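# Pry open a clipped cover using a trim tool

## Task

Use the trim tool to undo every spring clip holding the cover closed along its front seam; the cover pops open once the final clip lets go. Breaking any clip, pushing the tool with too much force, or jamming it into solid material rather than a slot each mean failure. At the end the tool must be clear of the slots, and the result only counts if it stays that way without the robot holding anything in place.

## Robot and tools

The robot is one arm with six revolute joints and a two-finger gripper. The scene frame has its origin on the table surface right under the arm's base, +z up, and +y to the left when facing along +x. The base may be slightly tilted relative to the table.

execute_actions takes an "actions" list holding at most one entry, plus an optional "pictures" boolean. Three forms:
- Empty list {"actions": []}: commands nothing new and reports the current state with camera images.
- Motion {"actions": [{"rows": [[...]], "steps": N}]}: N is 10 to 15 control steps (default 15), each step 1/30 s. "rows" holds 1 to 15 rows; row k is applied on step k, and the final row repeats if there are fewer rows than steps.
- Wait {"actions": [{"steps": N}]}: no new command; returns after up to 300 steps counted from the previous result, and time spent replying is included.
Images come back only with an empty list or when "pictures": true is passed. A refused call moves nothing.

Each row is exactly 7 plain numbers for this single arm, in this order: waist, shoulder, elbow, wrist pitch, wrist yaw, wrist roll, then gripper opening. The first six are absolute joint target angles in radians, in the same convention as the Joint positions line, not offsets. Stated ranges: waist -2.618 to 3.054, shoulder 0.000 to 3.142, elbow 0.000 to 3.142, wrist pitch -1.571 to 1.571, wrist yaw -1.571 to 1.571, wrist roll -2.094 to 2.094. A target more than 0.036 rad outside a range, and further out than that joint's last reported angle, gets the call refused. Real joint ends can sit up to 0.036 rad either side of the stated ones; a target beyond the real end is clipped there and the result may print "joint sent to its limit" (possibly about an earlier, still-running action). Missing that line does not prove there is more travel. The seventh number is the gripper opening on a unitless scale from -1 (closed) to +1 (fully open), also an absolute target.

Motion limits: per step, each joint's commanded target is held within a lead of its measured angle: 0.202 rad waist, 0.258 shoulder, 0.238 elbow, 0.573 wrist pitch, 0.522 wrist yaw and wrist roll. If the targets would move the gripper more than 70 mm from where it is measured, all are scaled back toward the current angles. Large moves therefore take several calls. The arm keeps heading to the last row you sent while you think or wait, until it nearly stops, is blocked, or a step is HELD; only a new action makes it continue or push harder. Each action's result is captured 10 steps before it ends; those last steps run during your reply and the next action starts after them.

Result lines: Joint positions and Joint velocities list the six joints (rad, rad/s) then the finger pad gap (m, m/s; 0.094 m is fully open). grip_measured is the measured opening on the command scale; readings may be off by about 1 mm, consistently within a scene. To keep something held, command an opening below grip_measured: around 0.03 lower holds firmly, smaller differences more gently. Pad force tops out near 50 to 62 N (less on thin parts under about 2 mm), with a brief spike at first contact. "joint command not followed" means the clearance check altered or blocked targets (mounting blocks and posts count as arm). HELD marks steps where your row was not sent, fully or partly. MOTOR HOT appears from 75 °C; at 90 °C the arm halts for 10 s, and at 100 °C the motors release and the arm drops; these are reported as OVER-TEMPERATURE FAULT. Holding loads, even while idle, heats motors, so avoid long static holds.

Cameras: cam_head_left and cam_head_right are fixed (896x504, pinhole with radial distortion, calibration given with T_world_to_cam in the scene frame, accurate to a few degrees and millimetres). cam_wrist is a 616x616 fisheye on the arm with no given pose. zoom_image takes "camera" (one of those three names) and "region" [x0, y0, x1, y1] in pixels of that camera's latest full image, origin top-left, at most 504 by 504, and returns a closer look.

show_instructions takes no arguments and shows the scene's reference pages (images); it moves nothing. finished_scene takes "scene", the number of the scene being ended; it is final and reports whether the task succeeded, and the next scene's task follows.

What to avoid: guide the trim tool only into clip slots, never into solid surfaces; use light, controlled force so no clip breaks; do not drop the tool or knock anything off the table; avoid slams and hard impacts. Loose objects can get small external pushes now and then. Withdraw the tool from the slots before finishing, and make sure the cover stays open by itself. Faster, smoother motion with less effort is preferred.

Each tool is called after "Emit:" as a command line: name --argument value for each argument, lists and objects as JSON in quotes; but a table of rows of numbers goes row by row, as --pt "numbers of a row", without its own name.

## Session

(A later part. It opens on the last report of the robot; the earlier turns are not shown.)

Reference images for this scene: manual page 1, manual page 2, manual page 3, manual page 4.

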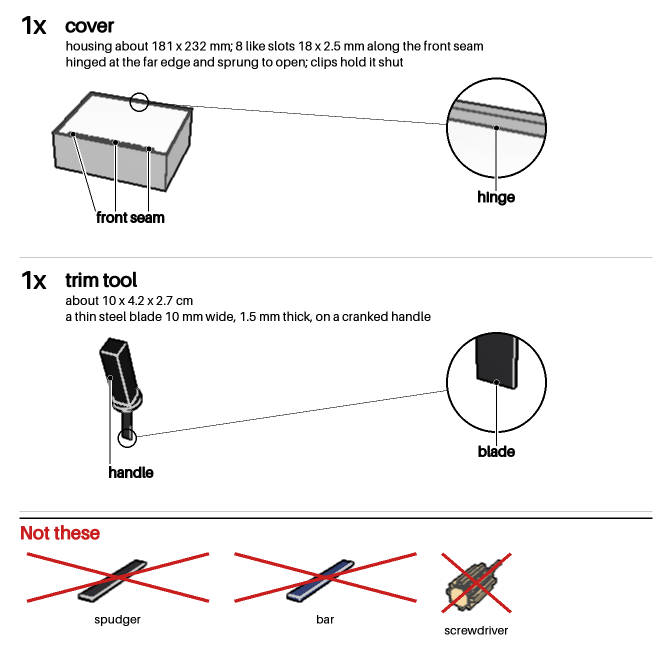

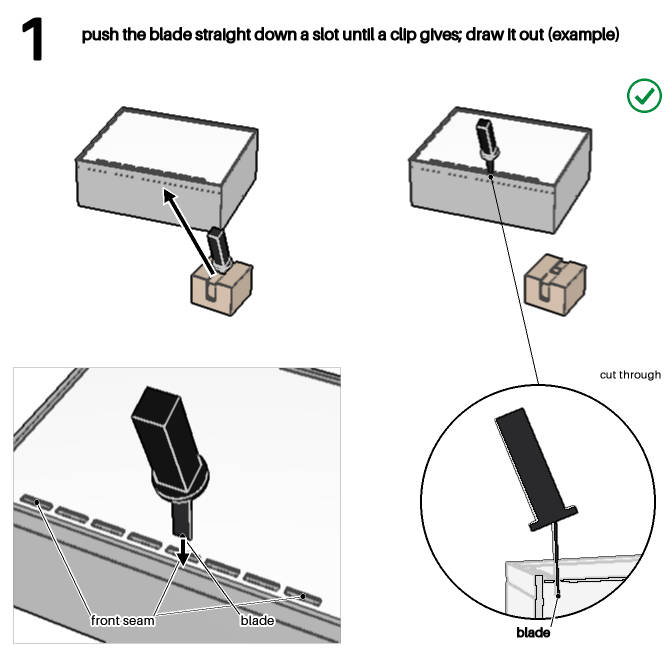

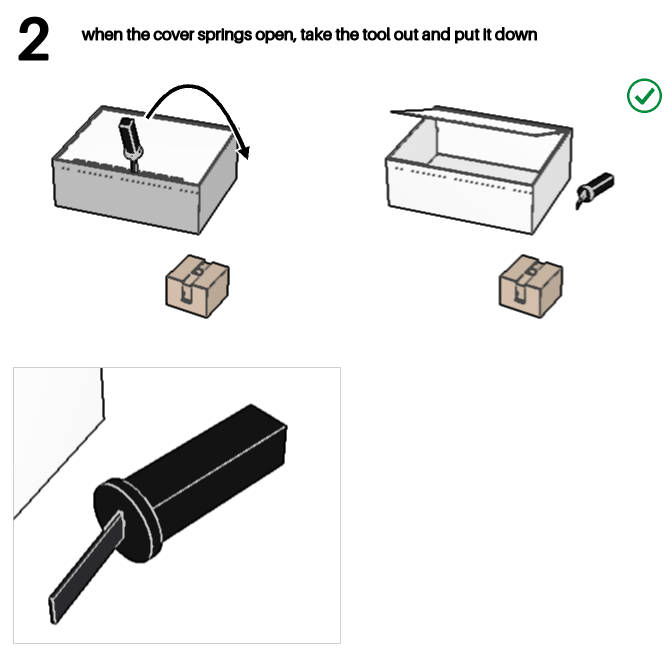

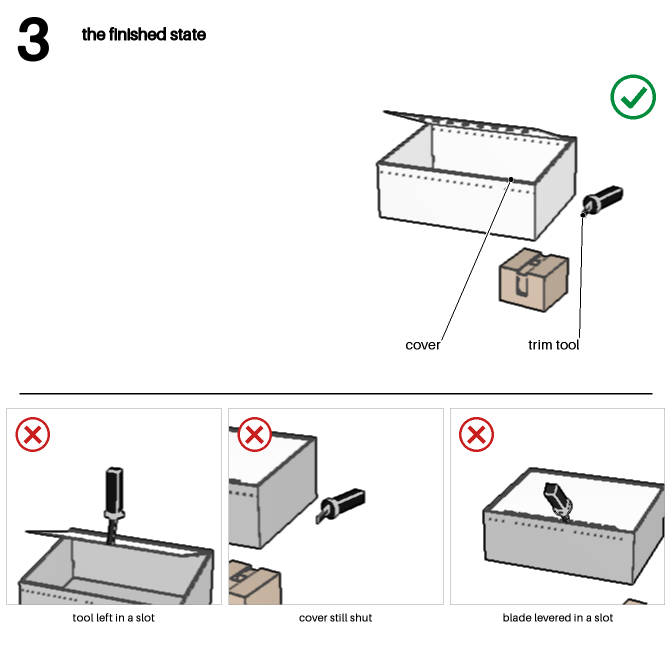

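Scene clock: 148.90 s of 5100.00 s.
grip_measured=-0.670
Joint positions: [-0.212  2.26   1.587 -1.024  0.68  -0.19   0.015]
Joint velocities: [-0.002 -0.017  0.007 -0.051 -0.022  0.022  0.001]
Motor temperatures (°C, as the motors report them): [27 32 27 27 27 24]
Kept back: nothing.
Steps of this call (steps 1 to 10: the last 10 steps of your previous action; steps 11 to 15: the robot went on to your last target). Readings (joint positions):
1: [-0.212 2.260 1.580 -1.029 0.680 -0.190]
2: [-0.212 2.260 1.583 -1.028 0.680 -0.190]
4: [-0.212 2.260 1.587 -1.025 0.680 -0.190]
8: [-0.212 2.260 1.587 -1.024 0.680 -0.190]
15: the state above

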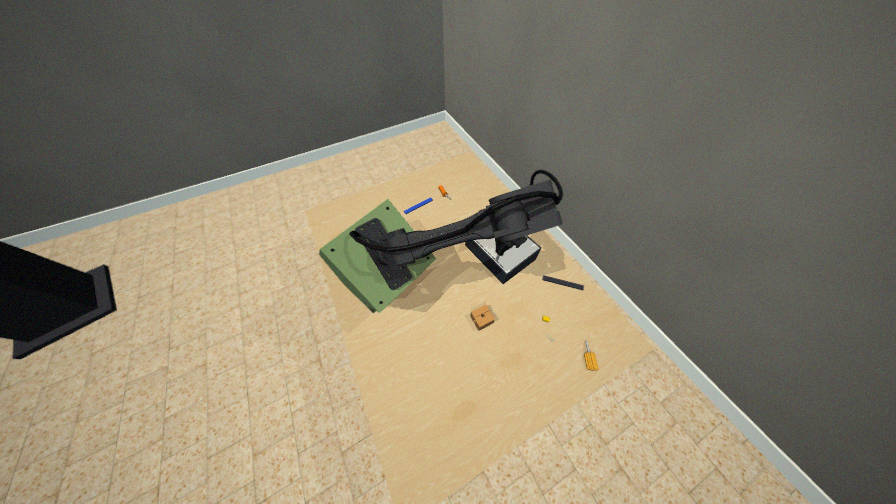

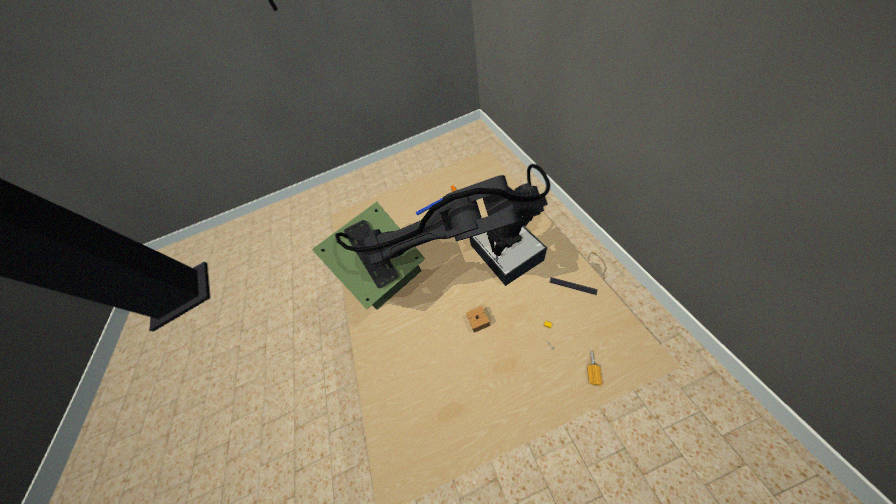

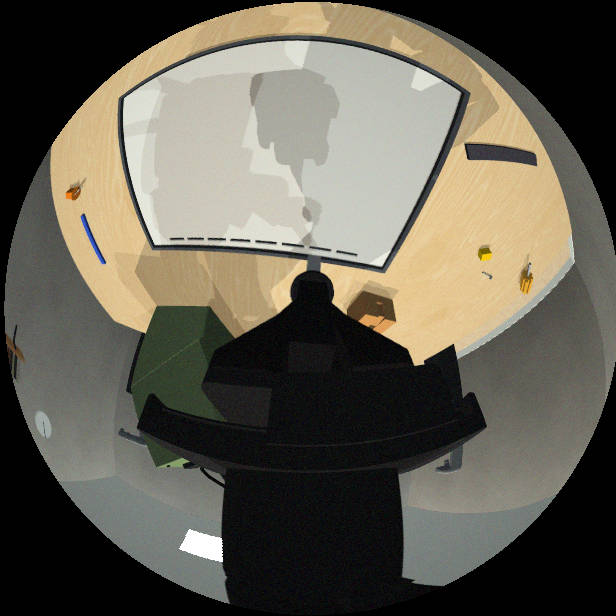

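Emit:
execute_actions --actions '[{"rows":[[-0.233,2.268,1.621,-1.006,0.668,-0.209,-0.715],[-0.233,2.268,1.621,-1.006,0.668,-0.209,-0.715],[-0.212,2.268,1.621,-1.006,0.668,-0.209,-0.715]],"steps":12}]'

Emit:
execute_actions --actions '[{"steps":15}]' --pictures true

Emit:
zoom_image --camera "cam_wrist" --region '[245, 200, 345, 285]'

Scene clock: 149.77 s of 5100.00 s.
grip_measured=-0.670
Joint positions: [-0.216  2.26   1.587 -1.024  0.679 -0.194  0.015]
Joint velocities: [-0.115 -0.007 -0.012  0.037  0.007 -0.051  0.   ]
Motor temperatures (°C, as the motors report them): [27 32 27 27 27 24]
Steps of this call (steps 1 to 15: the robot went on to your last target; steps 16 to 24: nothing new was sent; steps 25 to 26: the first 2 steps of this action). Readings (joint positions):
25: [-0.213 2.260 1.587 -1.024 0.679 -0.192]
26: the state above

Scene clock: 150.27 s of 5100.00 s.
grip_measured=-0.670
Joint positions: [-0.221  2.26   1.587 -1.024  0.678 -0.2    0.015]
Joint velocities: [-0.017 -0.002 -0.007 -0.022 -0.037  0.081 -0.001]
Motor temperatures (°C, as the motors report them): [27 32 27 27 27 24]
Kept back: nothing.
Steps of this call (steps 1 to 10: the last 10 steps of your previous action; steps 11 to 15: the robot went on to your last target). Readings (joint positions):
1: [-0.218 2.260 1.587 -1.024 0.678 -0.195]
2: [-0.220 2.260 1.587 -1.024 0.678 -0.196]
4: [-0.221 2.260 1.587 -1.024 0.678 -0.197]
8: [-0.221 2.260 1.587 -1.024 0.678 -0.199]
15: the state above
The arm was judged still, so your last target was given up. Only a new action makes it travel on or press farther. Fingers that are still opening or closing keep moving.

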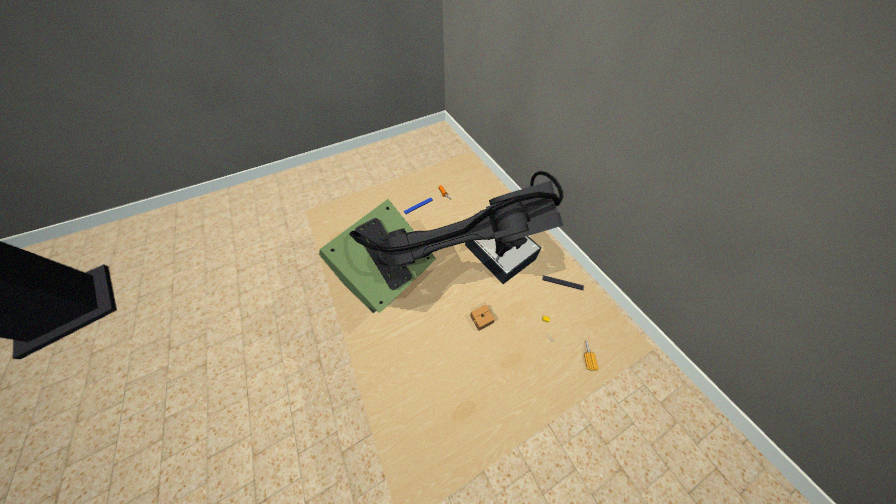

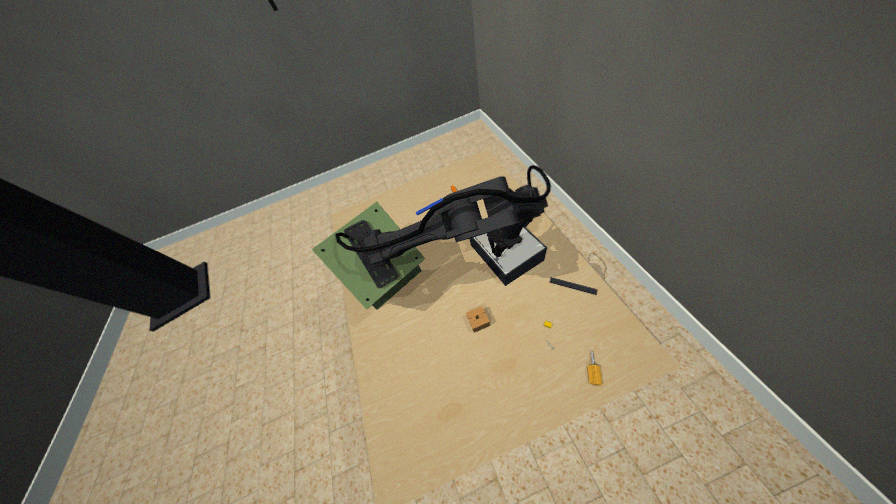

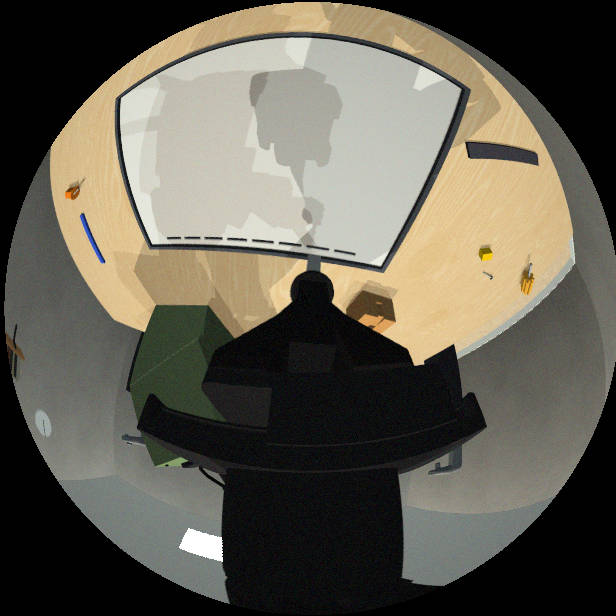

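Region (245, 200, 345, 285) of cam_wrist's 616x616 image, scaled by 5.040, with more detail than that image has; it fills the top 428 rows of this view, and the rest is white.

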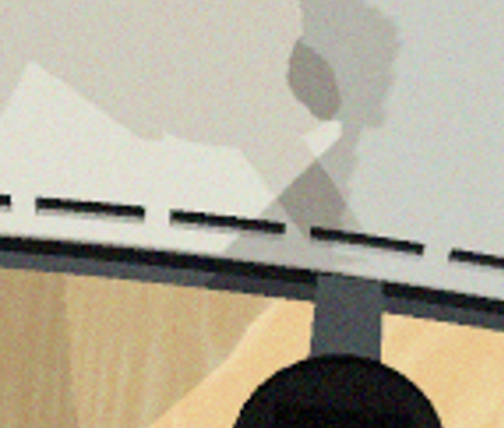

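Emit:
execute_actions --actions '[{"rows":[[-0.241,2.288,1.621,-0.996,0.672,-0.212,-0.715],[-0.241,2.288,1.621,-0.996,0.672,-0.212,-0.715],[-0.241,2.288,1.621,-0.996,0.672,-0.212,-0.715],[-0.220,2.279,1.621,-1.002,0.672,-0.212,-0.715]],"steps":12}]'

Emit:
execute_actions --actions '[{"steps":14}]' --pictures true

Emit:
zoom_image --camera "cam_wrist" --region '[245, 200, 345, 285]'

Scene clock: 151.70 s of 5100.00 s.
grip_measured=-0.670
Joint positions: [-0.225  2.263  1.587 -1.021  0.678 -0.201  0.015]
Joint velocities: [-0.11   0.071  0.007  0.022 -0.11  -0.037  0.   ]
Motor temperatures (°C, as the motors report them): [27 32 27 27 27 24]
Steps of this call (steps 1 to 41: nothing new was sent; steps 42 to 43: the first 2 steps of this action). Readings (joint positions):
42: [-0.222 2.261 1.587 -1.023 0.678 -0.200]
43: the state above

Scene clock: 152.17 s of 5100.00 s.
grip_measured=-0.670
Joint positions: [-0.233  2.269  1.587 -1.018  0.678 -0.203  0.015]
Joint velocities: [ 0.002 -0.002 -0.007 -0.051 -0.037 -0.022 -0.   ]
Motor temperatures (°C, as the motors report them): [27 32 27 27 27 24]
Kept back: nothing.
Steps of this call (steps 1 to 10: the last 10 steps of your previous action; steps 11 to 14: the robot went on to your last target). Readings (joint positions):
1: [-0.229 2.265 1.587 -1.019 0.678 -0.202]
2: [-0.232 2.267 1.587 -1.018 0.678 -0.202]
4: [-0.233 2.269 1.587 -1.018 0.678 -0.202]
8: [-0.233 2.269 1.587 -1.018 0.678 -0.203]
14: the state above

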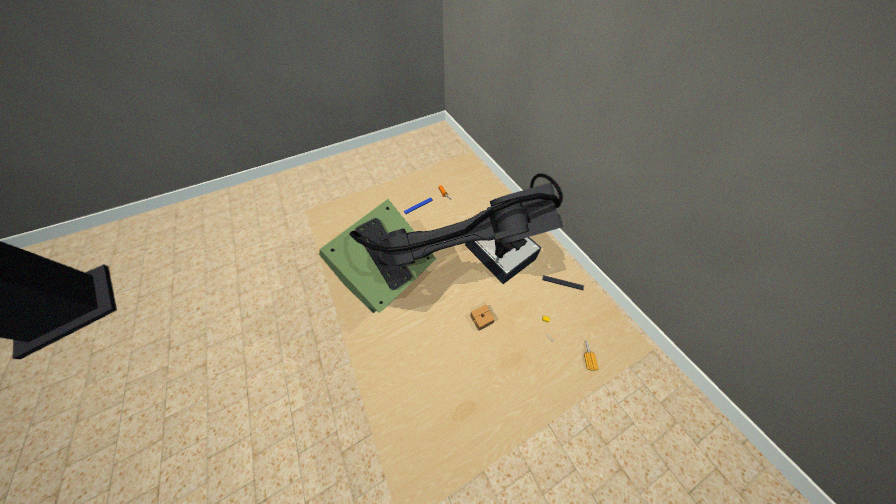

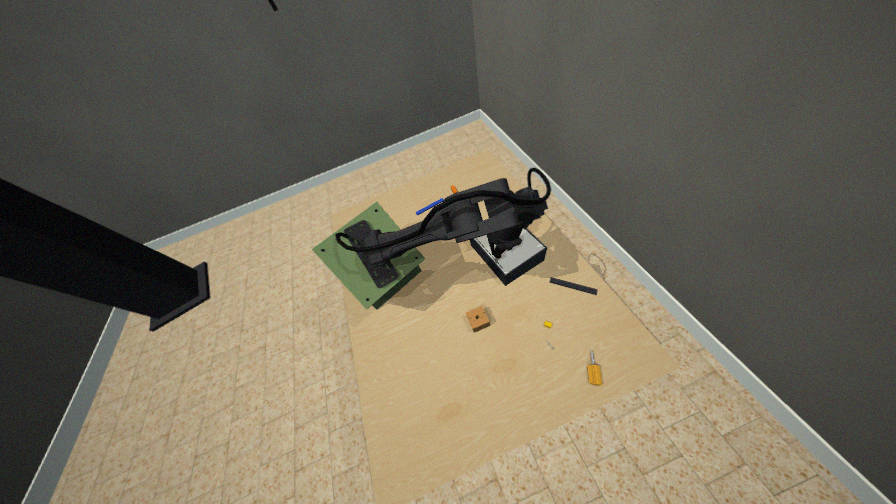

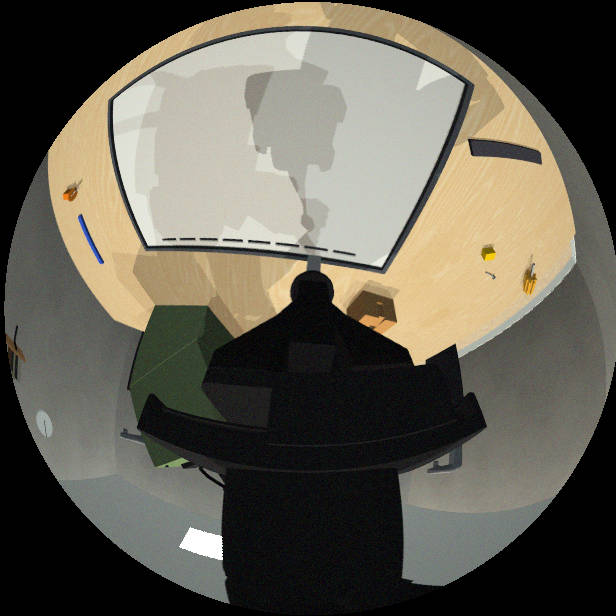

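Region (245, 200, 345, 285) of cam_wrist's 616x616 image, scaled by 5.040, with more detail than that image has; it fills the top 428 rows of this view, and the rest is white.

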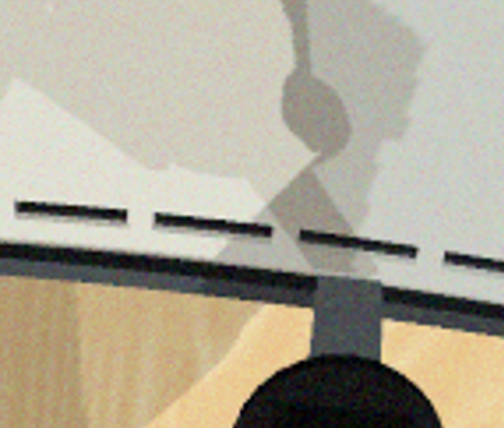

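Emit:
zoom_image --camera "cam_wrist" --region '[285, 225, 335, 265]'

Region (285, 225, 335, 265) of cam_wrist's 616x616 image, scaled by 10.080, with more detail than that image has; it fills the top 403 rows of this view, and the rest is white.

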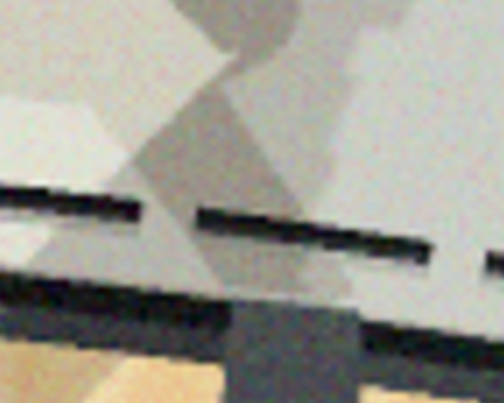

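Emit:
execute_actions --actions '[{"rows":[[-0.198,2.279,1.648,-1.075,0.672,-0.185,-0.715],[-0.198,2.279,1.648,-1.075,0.672,-0.185,-0.715],[-0.216,2.279,1.648,-1.075,0.672,-0.185,-0.715],[-0.216,2.279,1.648,-1.059,0.672,-0.185,-0.715],[-0.216,2.288,1.648,-1.059,0.672,-0.185,-0.715],[-0.216,2.296,1.648,-1.059,0.672,-0.185,-0.715]],"steps":15}]'

Emit:
execute_actions --actions '[{"steps":16}]' --pictures true

Emit:
zoom_image --camera "cam_wrist" --region '[275, 215, 345, 285]'

Scene clock: 154.33 s of 5100.00 s.
grip_measured=-0.670
Joint positions: [-0.229  2.271  1.619 -1.042  0.678 -0.197  0.015]
Joint velocities: [-0.012  0.007  0.11  -0.051  0.037 -0.007 -0.001]
Motor temperatures (°C, as the motors report them): [27 32 27 27 27 24]
Steps of this call (steps 1 to 15: the robot went on to your last target; steps 16 to 60: nothing new was sent; steps 61 to 65: the first 5 steps of this action). Readings (joint positions):
61: [-0.232 2.270 1.593 -1.027 0.678 -0.202]
62: [-0.231 2.271 1.601 -1.035 0.678 -0.200]
64: [-0.229 2.271 1.614 -1.042 0.678 -0.198]
65: the state above

Scene clock: 154.87 s of 5100.00 s.
grip_measured=-0.670
Joint positions: [-0.229  2.282  1.623 -1.044  0.678 -0.194  0.015]
Joint velocities: [ 0.002 -0.007  0.002  0.051  0.11  -0.007 -0.001]
Motor temperatures (°C, as the motors report them): [27 32 27 27 27 24]
Kept back: nothing.
Steps of this call (steps 1 to 10: the last 10 steps of your previous action; steps 11 to 16: the robot went on to your last target). Readings (joint positions):
1: [-0.229 2.271 1.622 -1.042 0.678 -0.196]
2: [-0.229 2.271 1.623 -1.042 0.678 -0.195]
4: [-0.229 2.272 1.623 -1.043 0.678 -0.195]
8: [-0.229 2.280 1.623 -1.043 0.678 -0.194]
16: the state above

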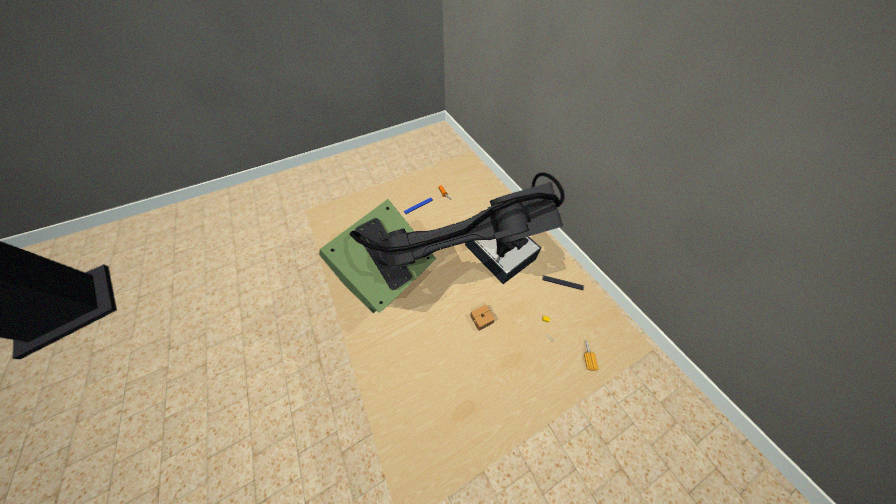

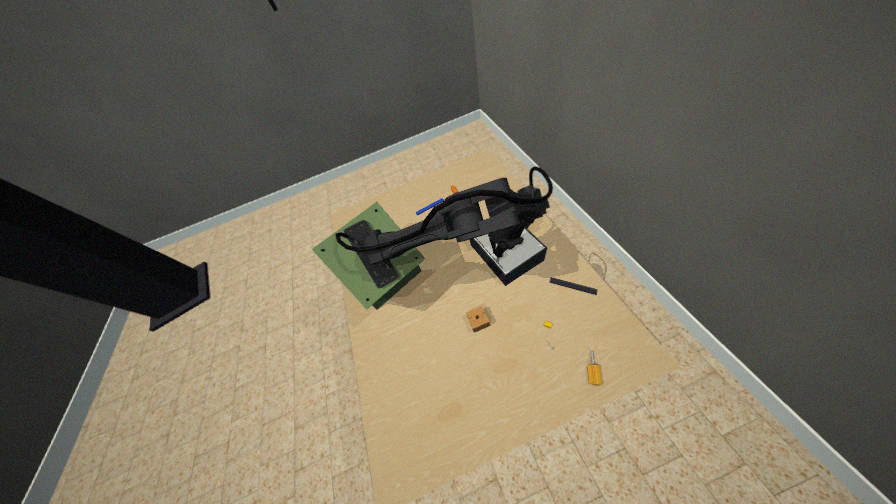

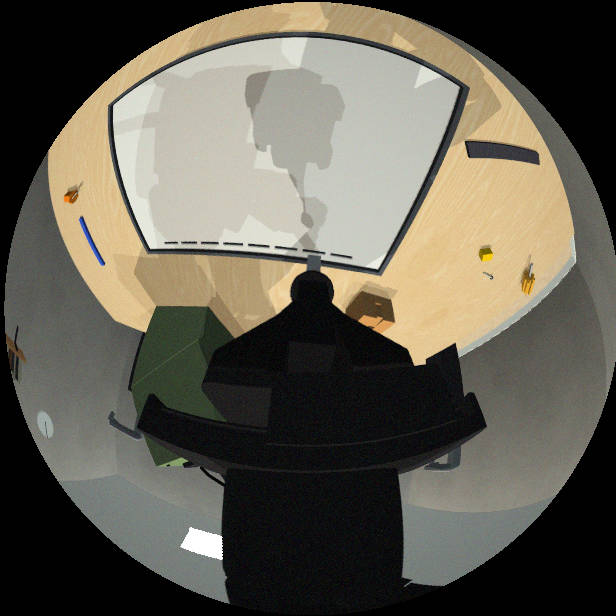

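Region (275, 215, 345, 285) of cam_wrist's 616x616 image, scaled by 7.200, with more detail than that image has.

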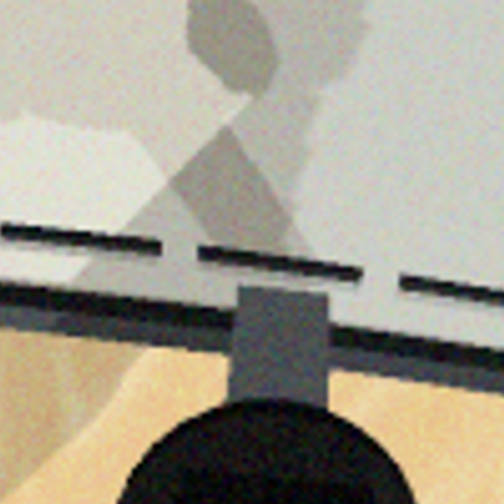

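Emit:
zoom_image --camera "cam_wrist" --region '[295, 235, 335, 265]'

Region (295, 235, 335, 265) of cam_wrist's 616x616 image, scaled by 12.600, with more detail than that image has; it fills the top 378 rows of this view, and the rest is white.

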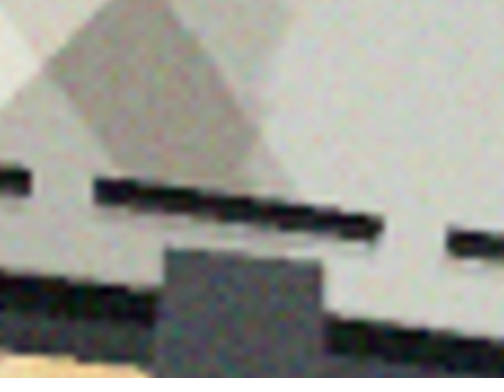

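Emit:
execute_actions --actions '[{"rows":[[-0.216,2.296,1.660,-1.059,0.672,-0.185,-0.715],[-0.216,2.296,1.660,-1.059,0.672,-0.185,-0.715],[-0.216,2.296,1.660,-1.059,0.672,-0.185,-0.715],[-0.216,2.296,1.660,-1.024,0.672,-0.185,-0.715]],"steps":14}]'

Emit:
execute_actions --actions '[{"steps":14}]' --pictures true

Emit:
zoom_image --camera "cam_wrist" --region '[285, 225, 335, 265]'

Scene clock: 157.47 s of 5100.00 s.
grip_measured=-0.670
Joint positions: [-0.229  2.282  1.623 -1.044  0.678 -0.194  0.015]
Joint velocities: [ 0.007 -0.002 -0.012 -0.051  0.007  0.007  0.   ]
Motor temperatures (°C, as the motors report them): [27 32 27 27 27 24]
Steps of this call (steps 1 to 15: the robot went on to your last target; steps 16 to 74: nothing new was sent; steps 75 to 78: the first 4 steps of this action). Readings (joint positions):
75: [-0.229 2.282 1.623 -1.044 0.678 -0.194]
76: [-0.229 2.282 1.623 -1.044 0.678 -0.194]
78: the state above

Scene clock: 157.93 s of 5100.00 s.
grip_measured=-0.670
Joint positions: [-0.229  2.282  1.623 -1.043  0.678 -0.194  0.015]
Joint velocities: [-0.027 -0.002 -0.002  0.037  0.051  0.066  0.001]
Motor temperatures (°C, as the motors report them): [27 32 27 27 27 24]
Kept back: nothing.
Steps of this call (steps 1 to 10: the last 10 steps of your previous action; steps 11 to 14: the robot went on to your last target). Readings (joint positions):
1: [-0.229 2.282 1.623 -1.044 0.678 -0.194]
2: [-0.229 2.282 1.623 -1.044 0.678 -0.194]
4: [-0.229 2.282 1.623 -1.043 0.678 -0.194]
8: [-0.229 2.282 1.623 -1.043 0.678 -0.194]
14: the state above

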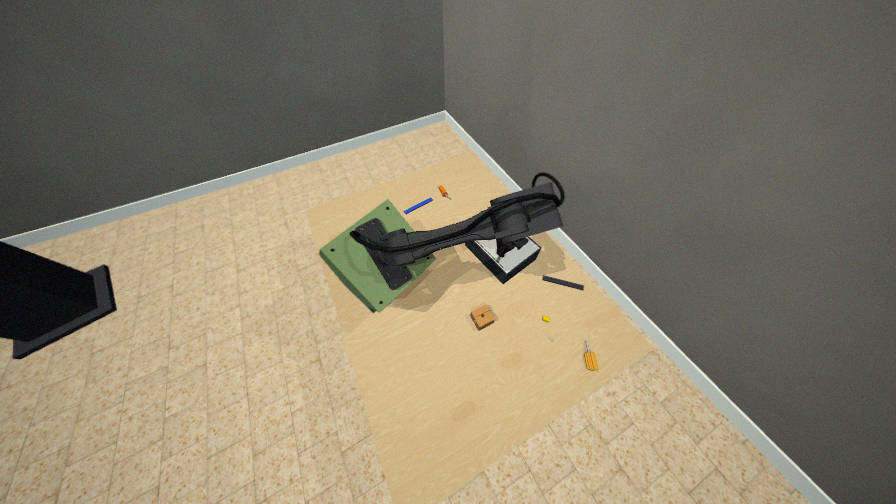

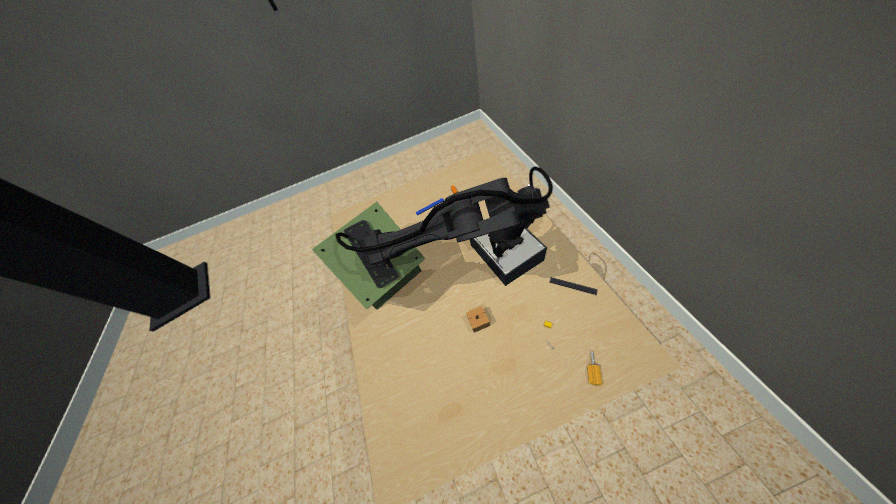

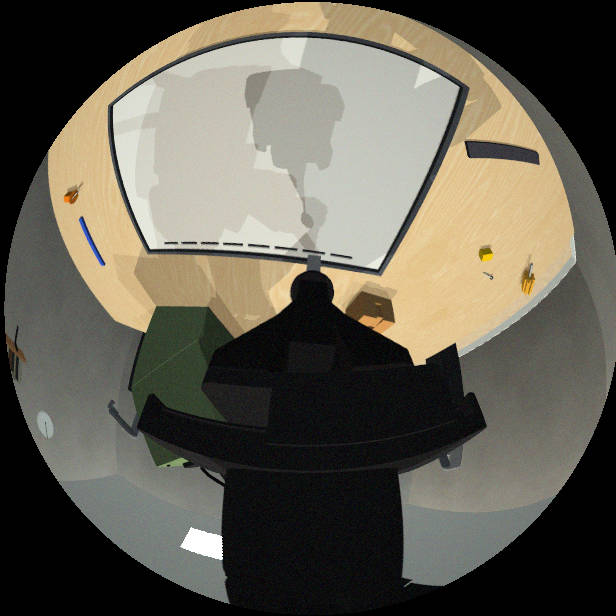

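Region (285, 225, 335, 265) of cam_wrist's 616x616 image, scaled by 10.080, with more detail than that image has; it fills the top 403 rows of this view, and the rest is white.

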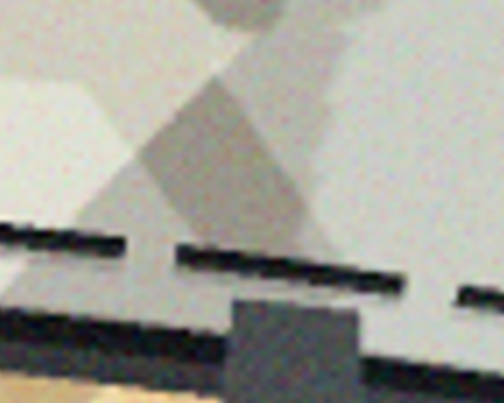

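Emit:
execute_actions --actions '[{"rows":[[-0.216,2.296,1.690,-1.059,0.672,-0.185,-0.715],[-0.216,2.296,1.690,-1.059,0.672,-0.185,-0.715],[-0.216,2.296,1.660,-1.059,0.672,-0.185,-0.715],[-0.216,2.296,1.660,-1.059,0.672,-0.185,-0.715],[-0.216,2.296,1.660,-1.000,0.672,-0.185,-0.715],[-0.216,2.296,1.660,-1.000,0.672,-0.185,-0.715],[-0.216,2.296,1.660,-1.024,0.672,-0.185,-0.715]],"steps":15}]'

Emit:
execute_actions --actions '[{"steps":14}]' --pictures true

Emit:
zoom_image --camera "cam_wrist" --region '[285, 225, 335, 265]'

Scene clock: 158.57 s of 5100.00 s.
grip_measured=-0.670
Joint positions: [-0.229  2.287  1.645 -1.044  0.678 -0.194  0.015]
Joint velocities: [-0.007 -0.002 -0.002  0.081  0.051  0.007  0.001]
Motor temperatures (°C, as the motors report them): [27 32 27 27 27 24]
Steps of this call (steps 1 to 14: the robot went on to your last target; steps 15 to 19: the first 5 steps of this action). Readings (joint positions):
15: [-0.229 2.284 1.629 -1.048 0.678 -0.194]
16: [-0.229 2.286 1.639 -1.050 0.678 -0.194]
18: [-0.229 2.287 1.645 -1.048 0.678 -0.194]
19: the state above

Scene clock: 159.03 s of 5100.00 s.
grip_measured=-0.670
Joint positions: [-0.229  2.288  1.645 -1.038  0.678 -0.194  0.015]
Joint velocities: [-0.012 -0.012 -0.002 -0.022  0.037 -0.022 -0.   ]
Motor temperatures (°C, as the motors report them): [27 32 27 27 27 24]
Kept back: nothing.
Steps of this call (steps 1 to 10: the last 10 steps of your previous action; steps 11 to 14: the robot went on to your last target). Readings (joint positions):
1: [-0.229 2.288 1.645 -1.040 0.678 -0.194]
2: [-0.229 2.288 1.645 -1.038 0.678 -0.194]
4: [-0.229 2.288 1.645 -1.038 0.678 -0.194]
8: [-0.229 2.288 1.645 -1.038 0.678 -0.194]
14: the state above

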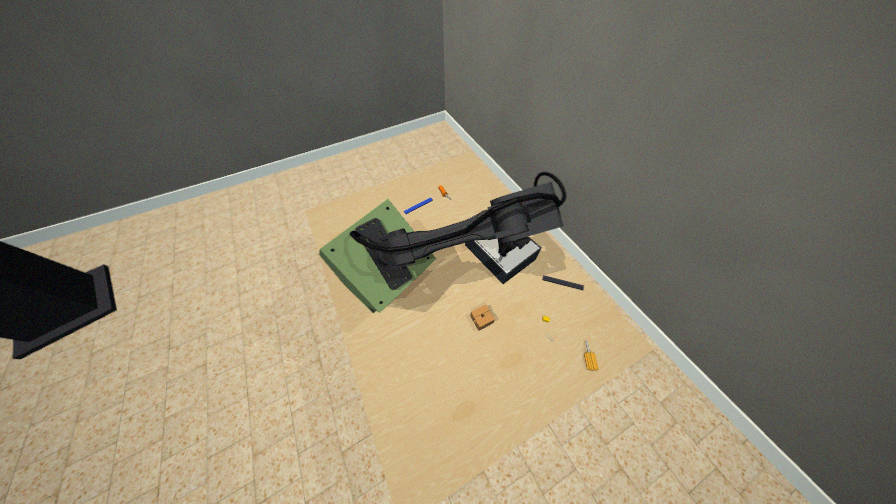

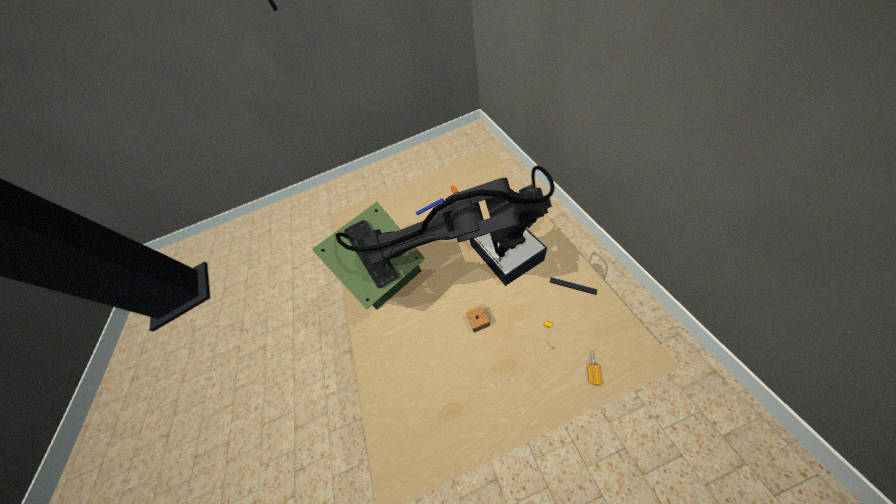

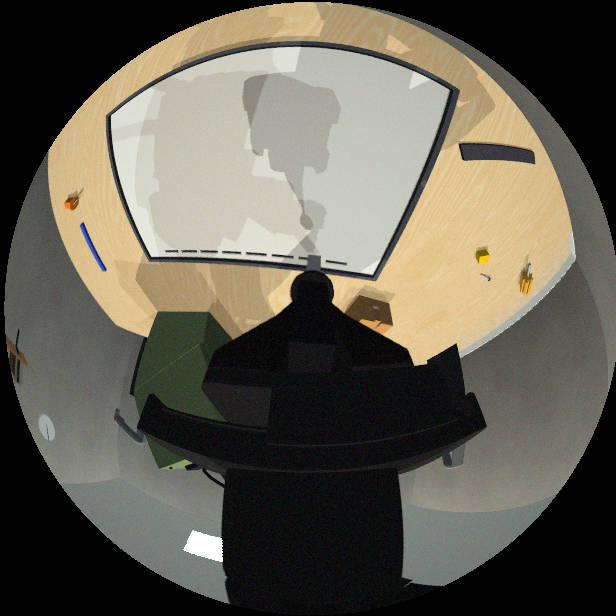

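Region (285, 225, 335, 265) of cam_wrist's 616x616 image, scaled by 10.080, with more detail than that image has; it fills the top 403 rows of this view, and the rest is white.

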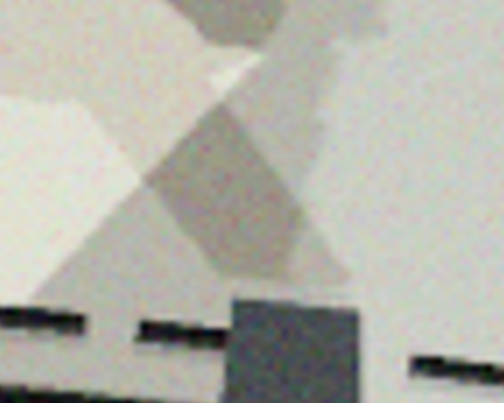

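Emit:
execute_actions --actions '[{"rows":[[-0.216,2.296,1.660,-1.092,0.672,-0.185,-0.715],[-0.216,2.296,1.660,-1.092,0.672,-0.185,-0.715],[-0.216,2.296,1.660,-1.073,0.672,-0.185,-0.715]],"steps":12}]'

Emit:
execute_actions --actions '[{"steps":14}]' --pictures true

Emit:
zoom_image --camera "cam_wrist" --region '[285, 225, 335, 265]'

Scene clock: 161.07 s of 5100.00 s.
grip_measured=-0.670
Joint positions: [-0.229  2.288  1.645 -1.048  0.678 -0.193  0.015]
Joint velocities: [-0.022  0.002 -0.007 -0.183 -0.037 -0.007  0.   ]
Motor temperatures (°C, as the motors report them): [27 32 27 27 27 24]
Steps of this call (steps 1 to 15: the robot went on to your last target; steps 16 to 59: nothing new was sent; steps 60 to 61: the first 2 steps of this action). Readings (joint positions):
60: [-0.229 2.288 1.645 -1.042 0.678 -0.194]
61: the state above

Scene clock: 161.53 s of 5100.00 s.
grip_measured=-0.670
Joint positions: [-0.229  2.288  1.645 -1.057  0.678 -0.193  0.015]
Joint velocities: [-0.012 -0.002 -0.002  0.066 -0.022 -0.037 -0.   ]
Motor temperatures (°C, as the motors report them): [27 32 27 27 27 24]
Kept back: nothing.
Steps of this call (steps 1 to 10: the last 10 steps of your previous action; steps 11 to 14: the robot went on to your last target). Readings (joint positions):
1: [-0.229 2.288 1.645 -1.053 0.678 -0.193]
2: [-0.229 2.288 1.645 -1.054 0.678 -0.194]
4: [-0.229 2.288 1.645 -1.055 0.678 -0.193]
8: [-0.229 2.288 1.645 -1.056 0.678 -0.193]
14: the state above

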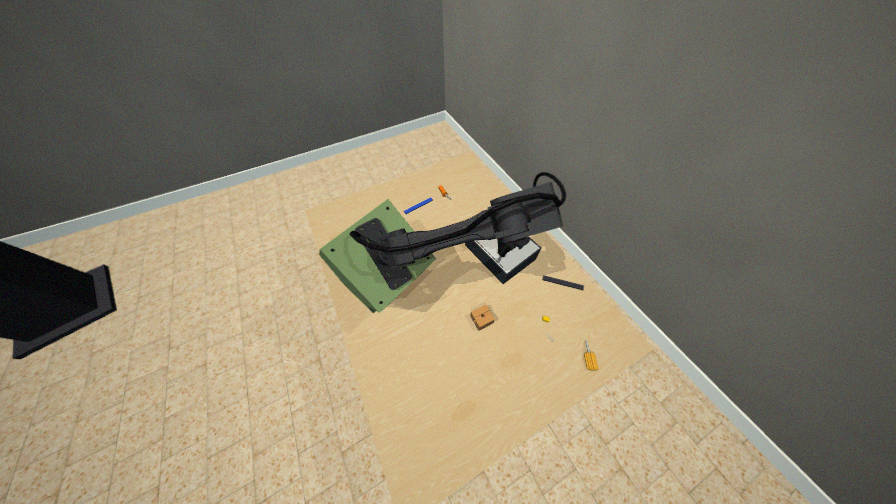

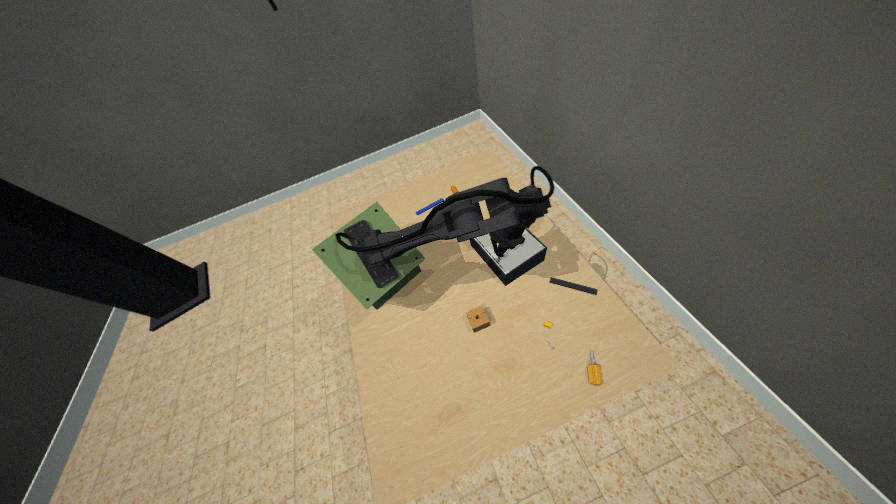

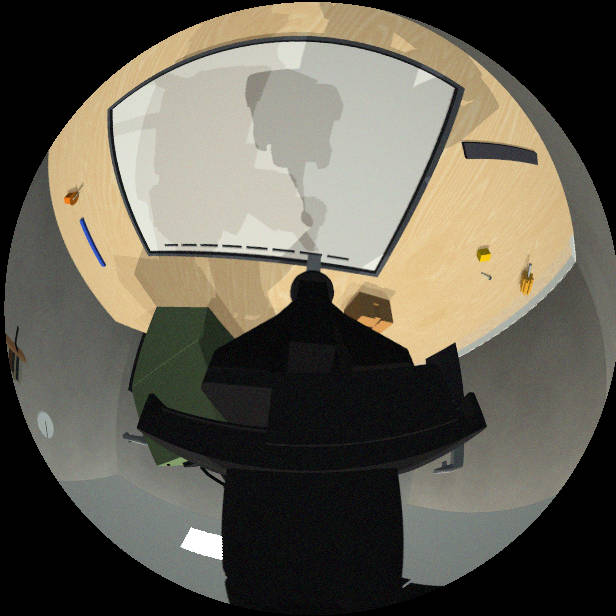

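Region (285, 225, 335, 265) of cam_wrist's 616x616 image, scaled by 10.080, with more detail than that image has; it fills the top 403 rows of this view, and the rest is white.

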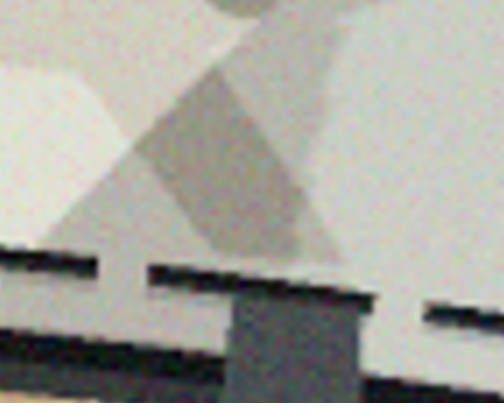

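Emit:
execute_actions --actions '[{"rows":[[-0.195,2.296,1.660,-1.073,0.672,-0.178,-0.715],[-0.195,2.296,1.660,-1.073,0.672,-0.178,-0.715],[-0.195,2.310,1.660,-1.073,0.672,-0.178,-0.715],[-0.210,2.310,1.660,-1.073,0.672,-0.178,-0.715],[-0.210,2.306,1.660,-1.073,0.672,-0.178,-0.715]],"steps":13}]'

Emit:
execute_actions --actions '[{"steps":14}]' --pictures true

Emit:
zoom_image --camera "cam_wrist" --region '[285, 225, 335, 265]'

Scene clock: 163.13 s of 5100.00 s.
grip_measured=-0.670
Joint positions: [-0.224  2.288  1.645 -1.058  0.678 -0.19   0.015]
Joint velocities: [ 0.076 -0.007  0.007  0.007  0.037  0.022  0.   ]
Motor temperatures (°C, as the motors report them): [27 32 27 27 27 24]
Steps of this call (steps 1 to 15: the robot went on to your last target; steps 16 to 45: nothing new was sent; steps 46 to 48: the first 3 steps of this action). Readings (joint positions):
46: [-0.228 2.288 1.645 -1.057 0.678 -0.192]
47: [-0.227 2.288 1.645 -1.058 0.678 -0.191]
48: the state above

Scene clock: 163.60 s of 5100.00 s.
grip_measured=-0.670
Joint positions: [-0.223  2.288  1.645 -1.058  0.678 -0.187  0.015]
Joint velocities: [-0.007  0.007 -0.012 -0.081  0.022 -0.022 -0.   ]
Motor temperatures (°C, as the motors report them): [27 32 27 27 27 24]
Kept back: nothing.
Steps of this call (steps 1 to 10: the last 10 steps of your previous action; steps 11 to 14: the robot went on to your last target). Readings (joint positions):
1: [-0.223 2.288 1.645 -1.058 0.678 -0.190]
2: [-0.223 2.288 1.645 -1.058 0.678 -0.189]
4: [-0.223 2.288 1.645 -1.058 0.678 -0.188]
8: [-0.223 2.288 1.645 -1.058 0.678 -0.187]
14: the state above

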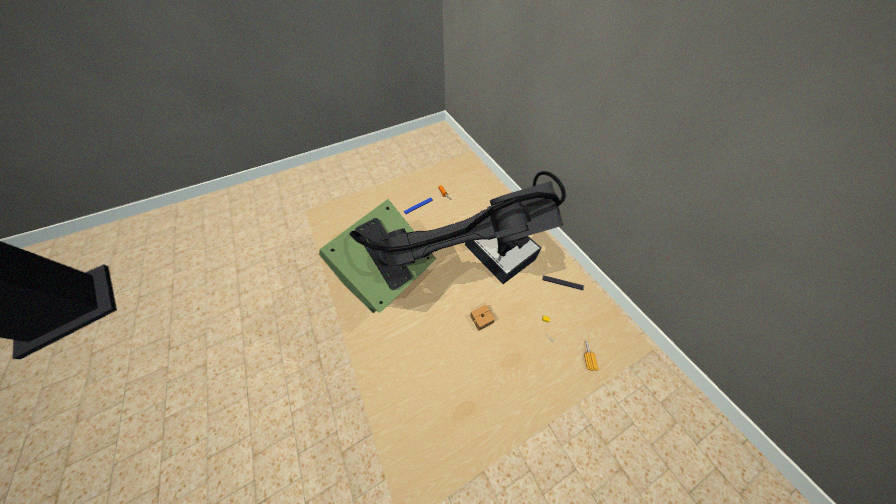

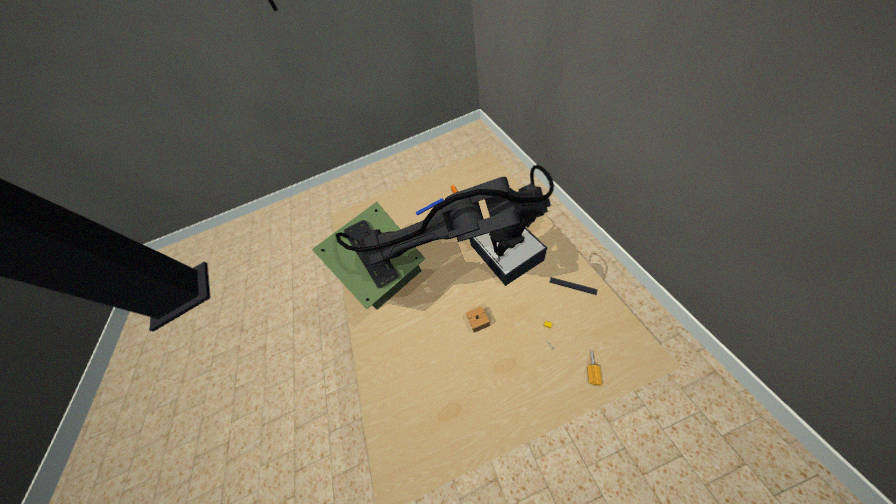

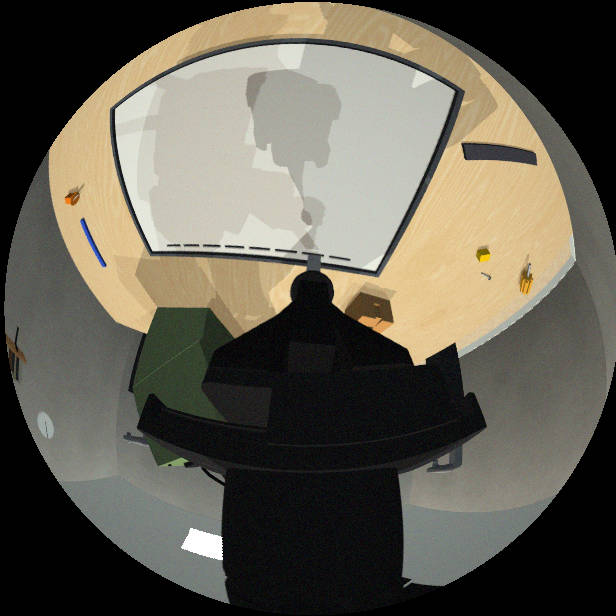

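Region (285, 225, 335, 265) of cam_wrist's 616x616 image, scaled by 10.080, with more detail than that image has; it fills the top 403 rows of this view, and the rest is white.

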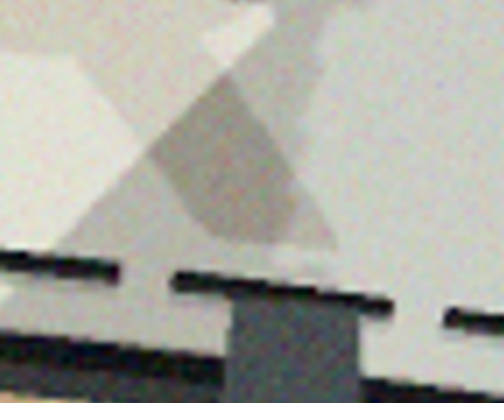

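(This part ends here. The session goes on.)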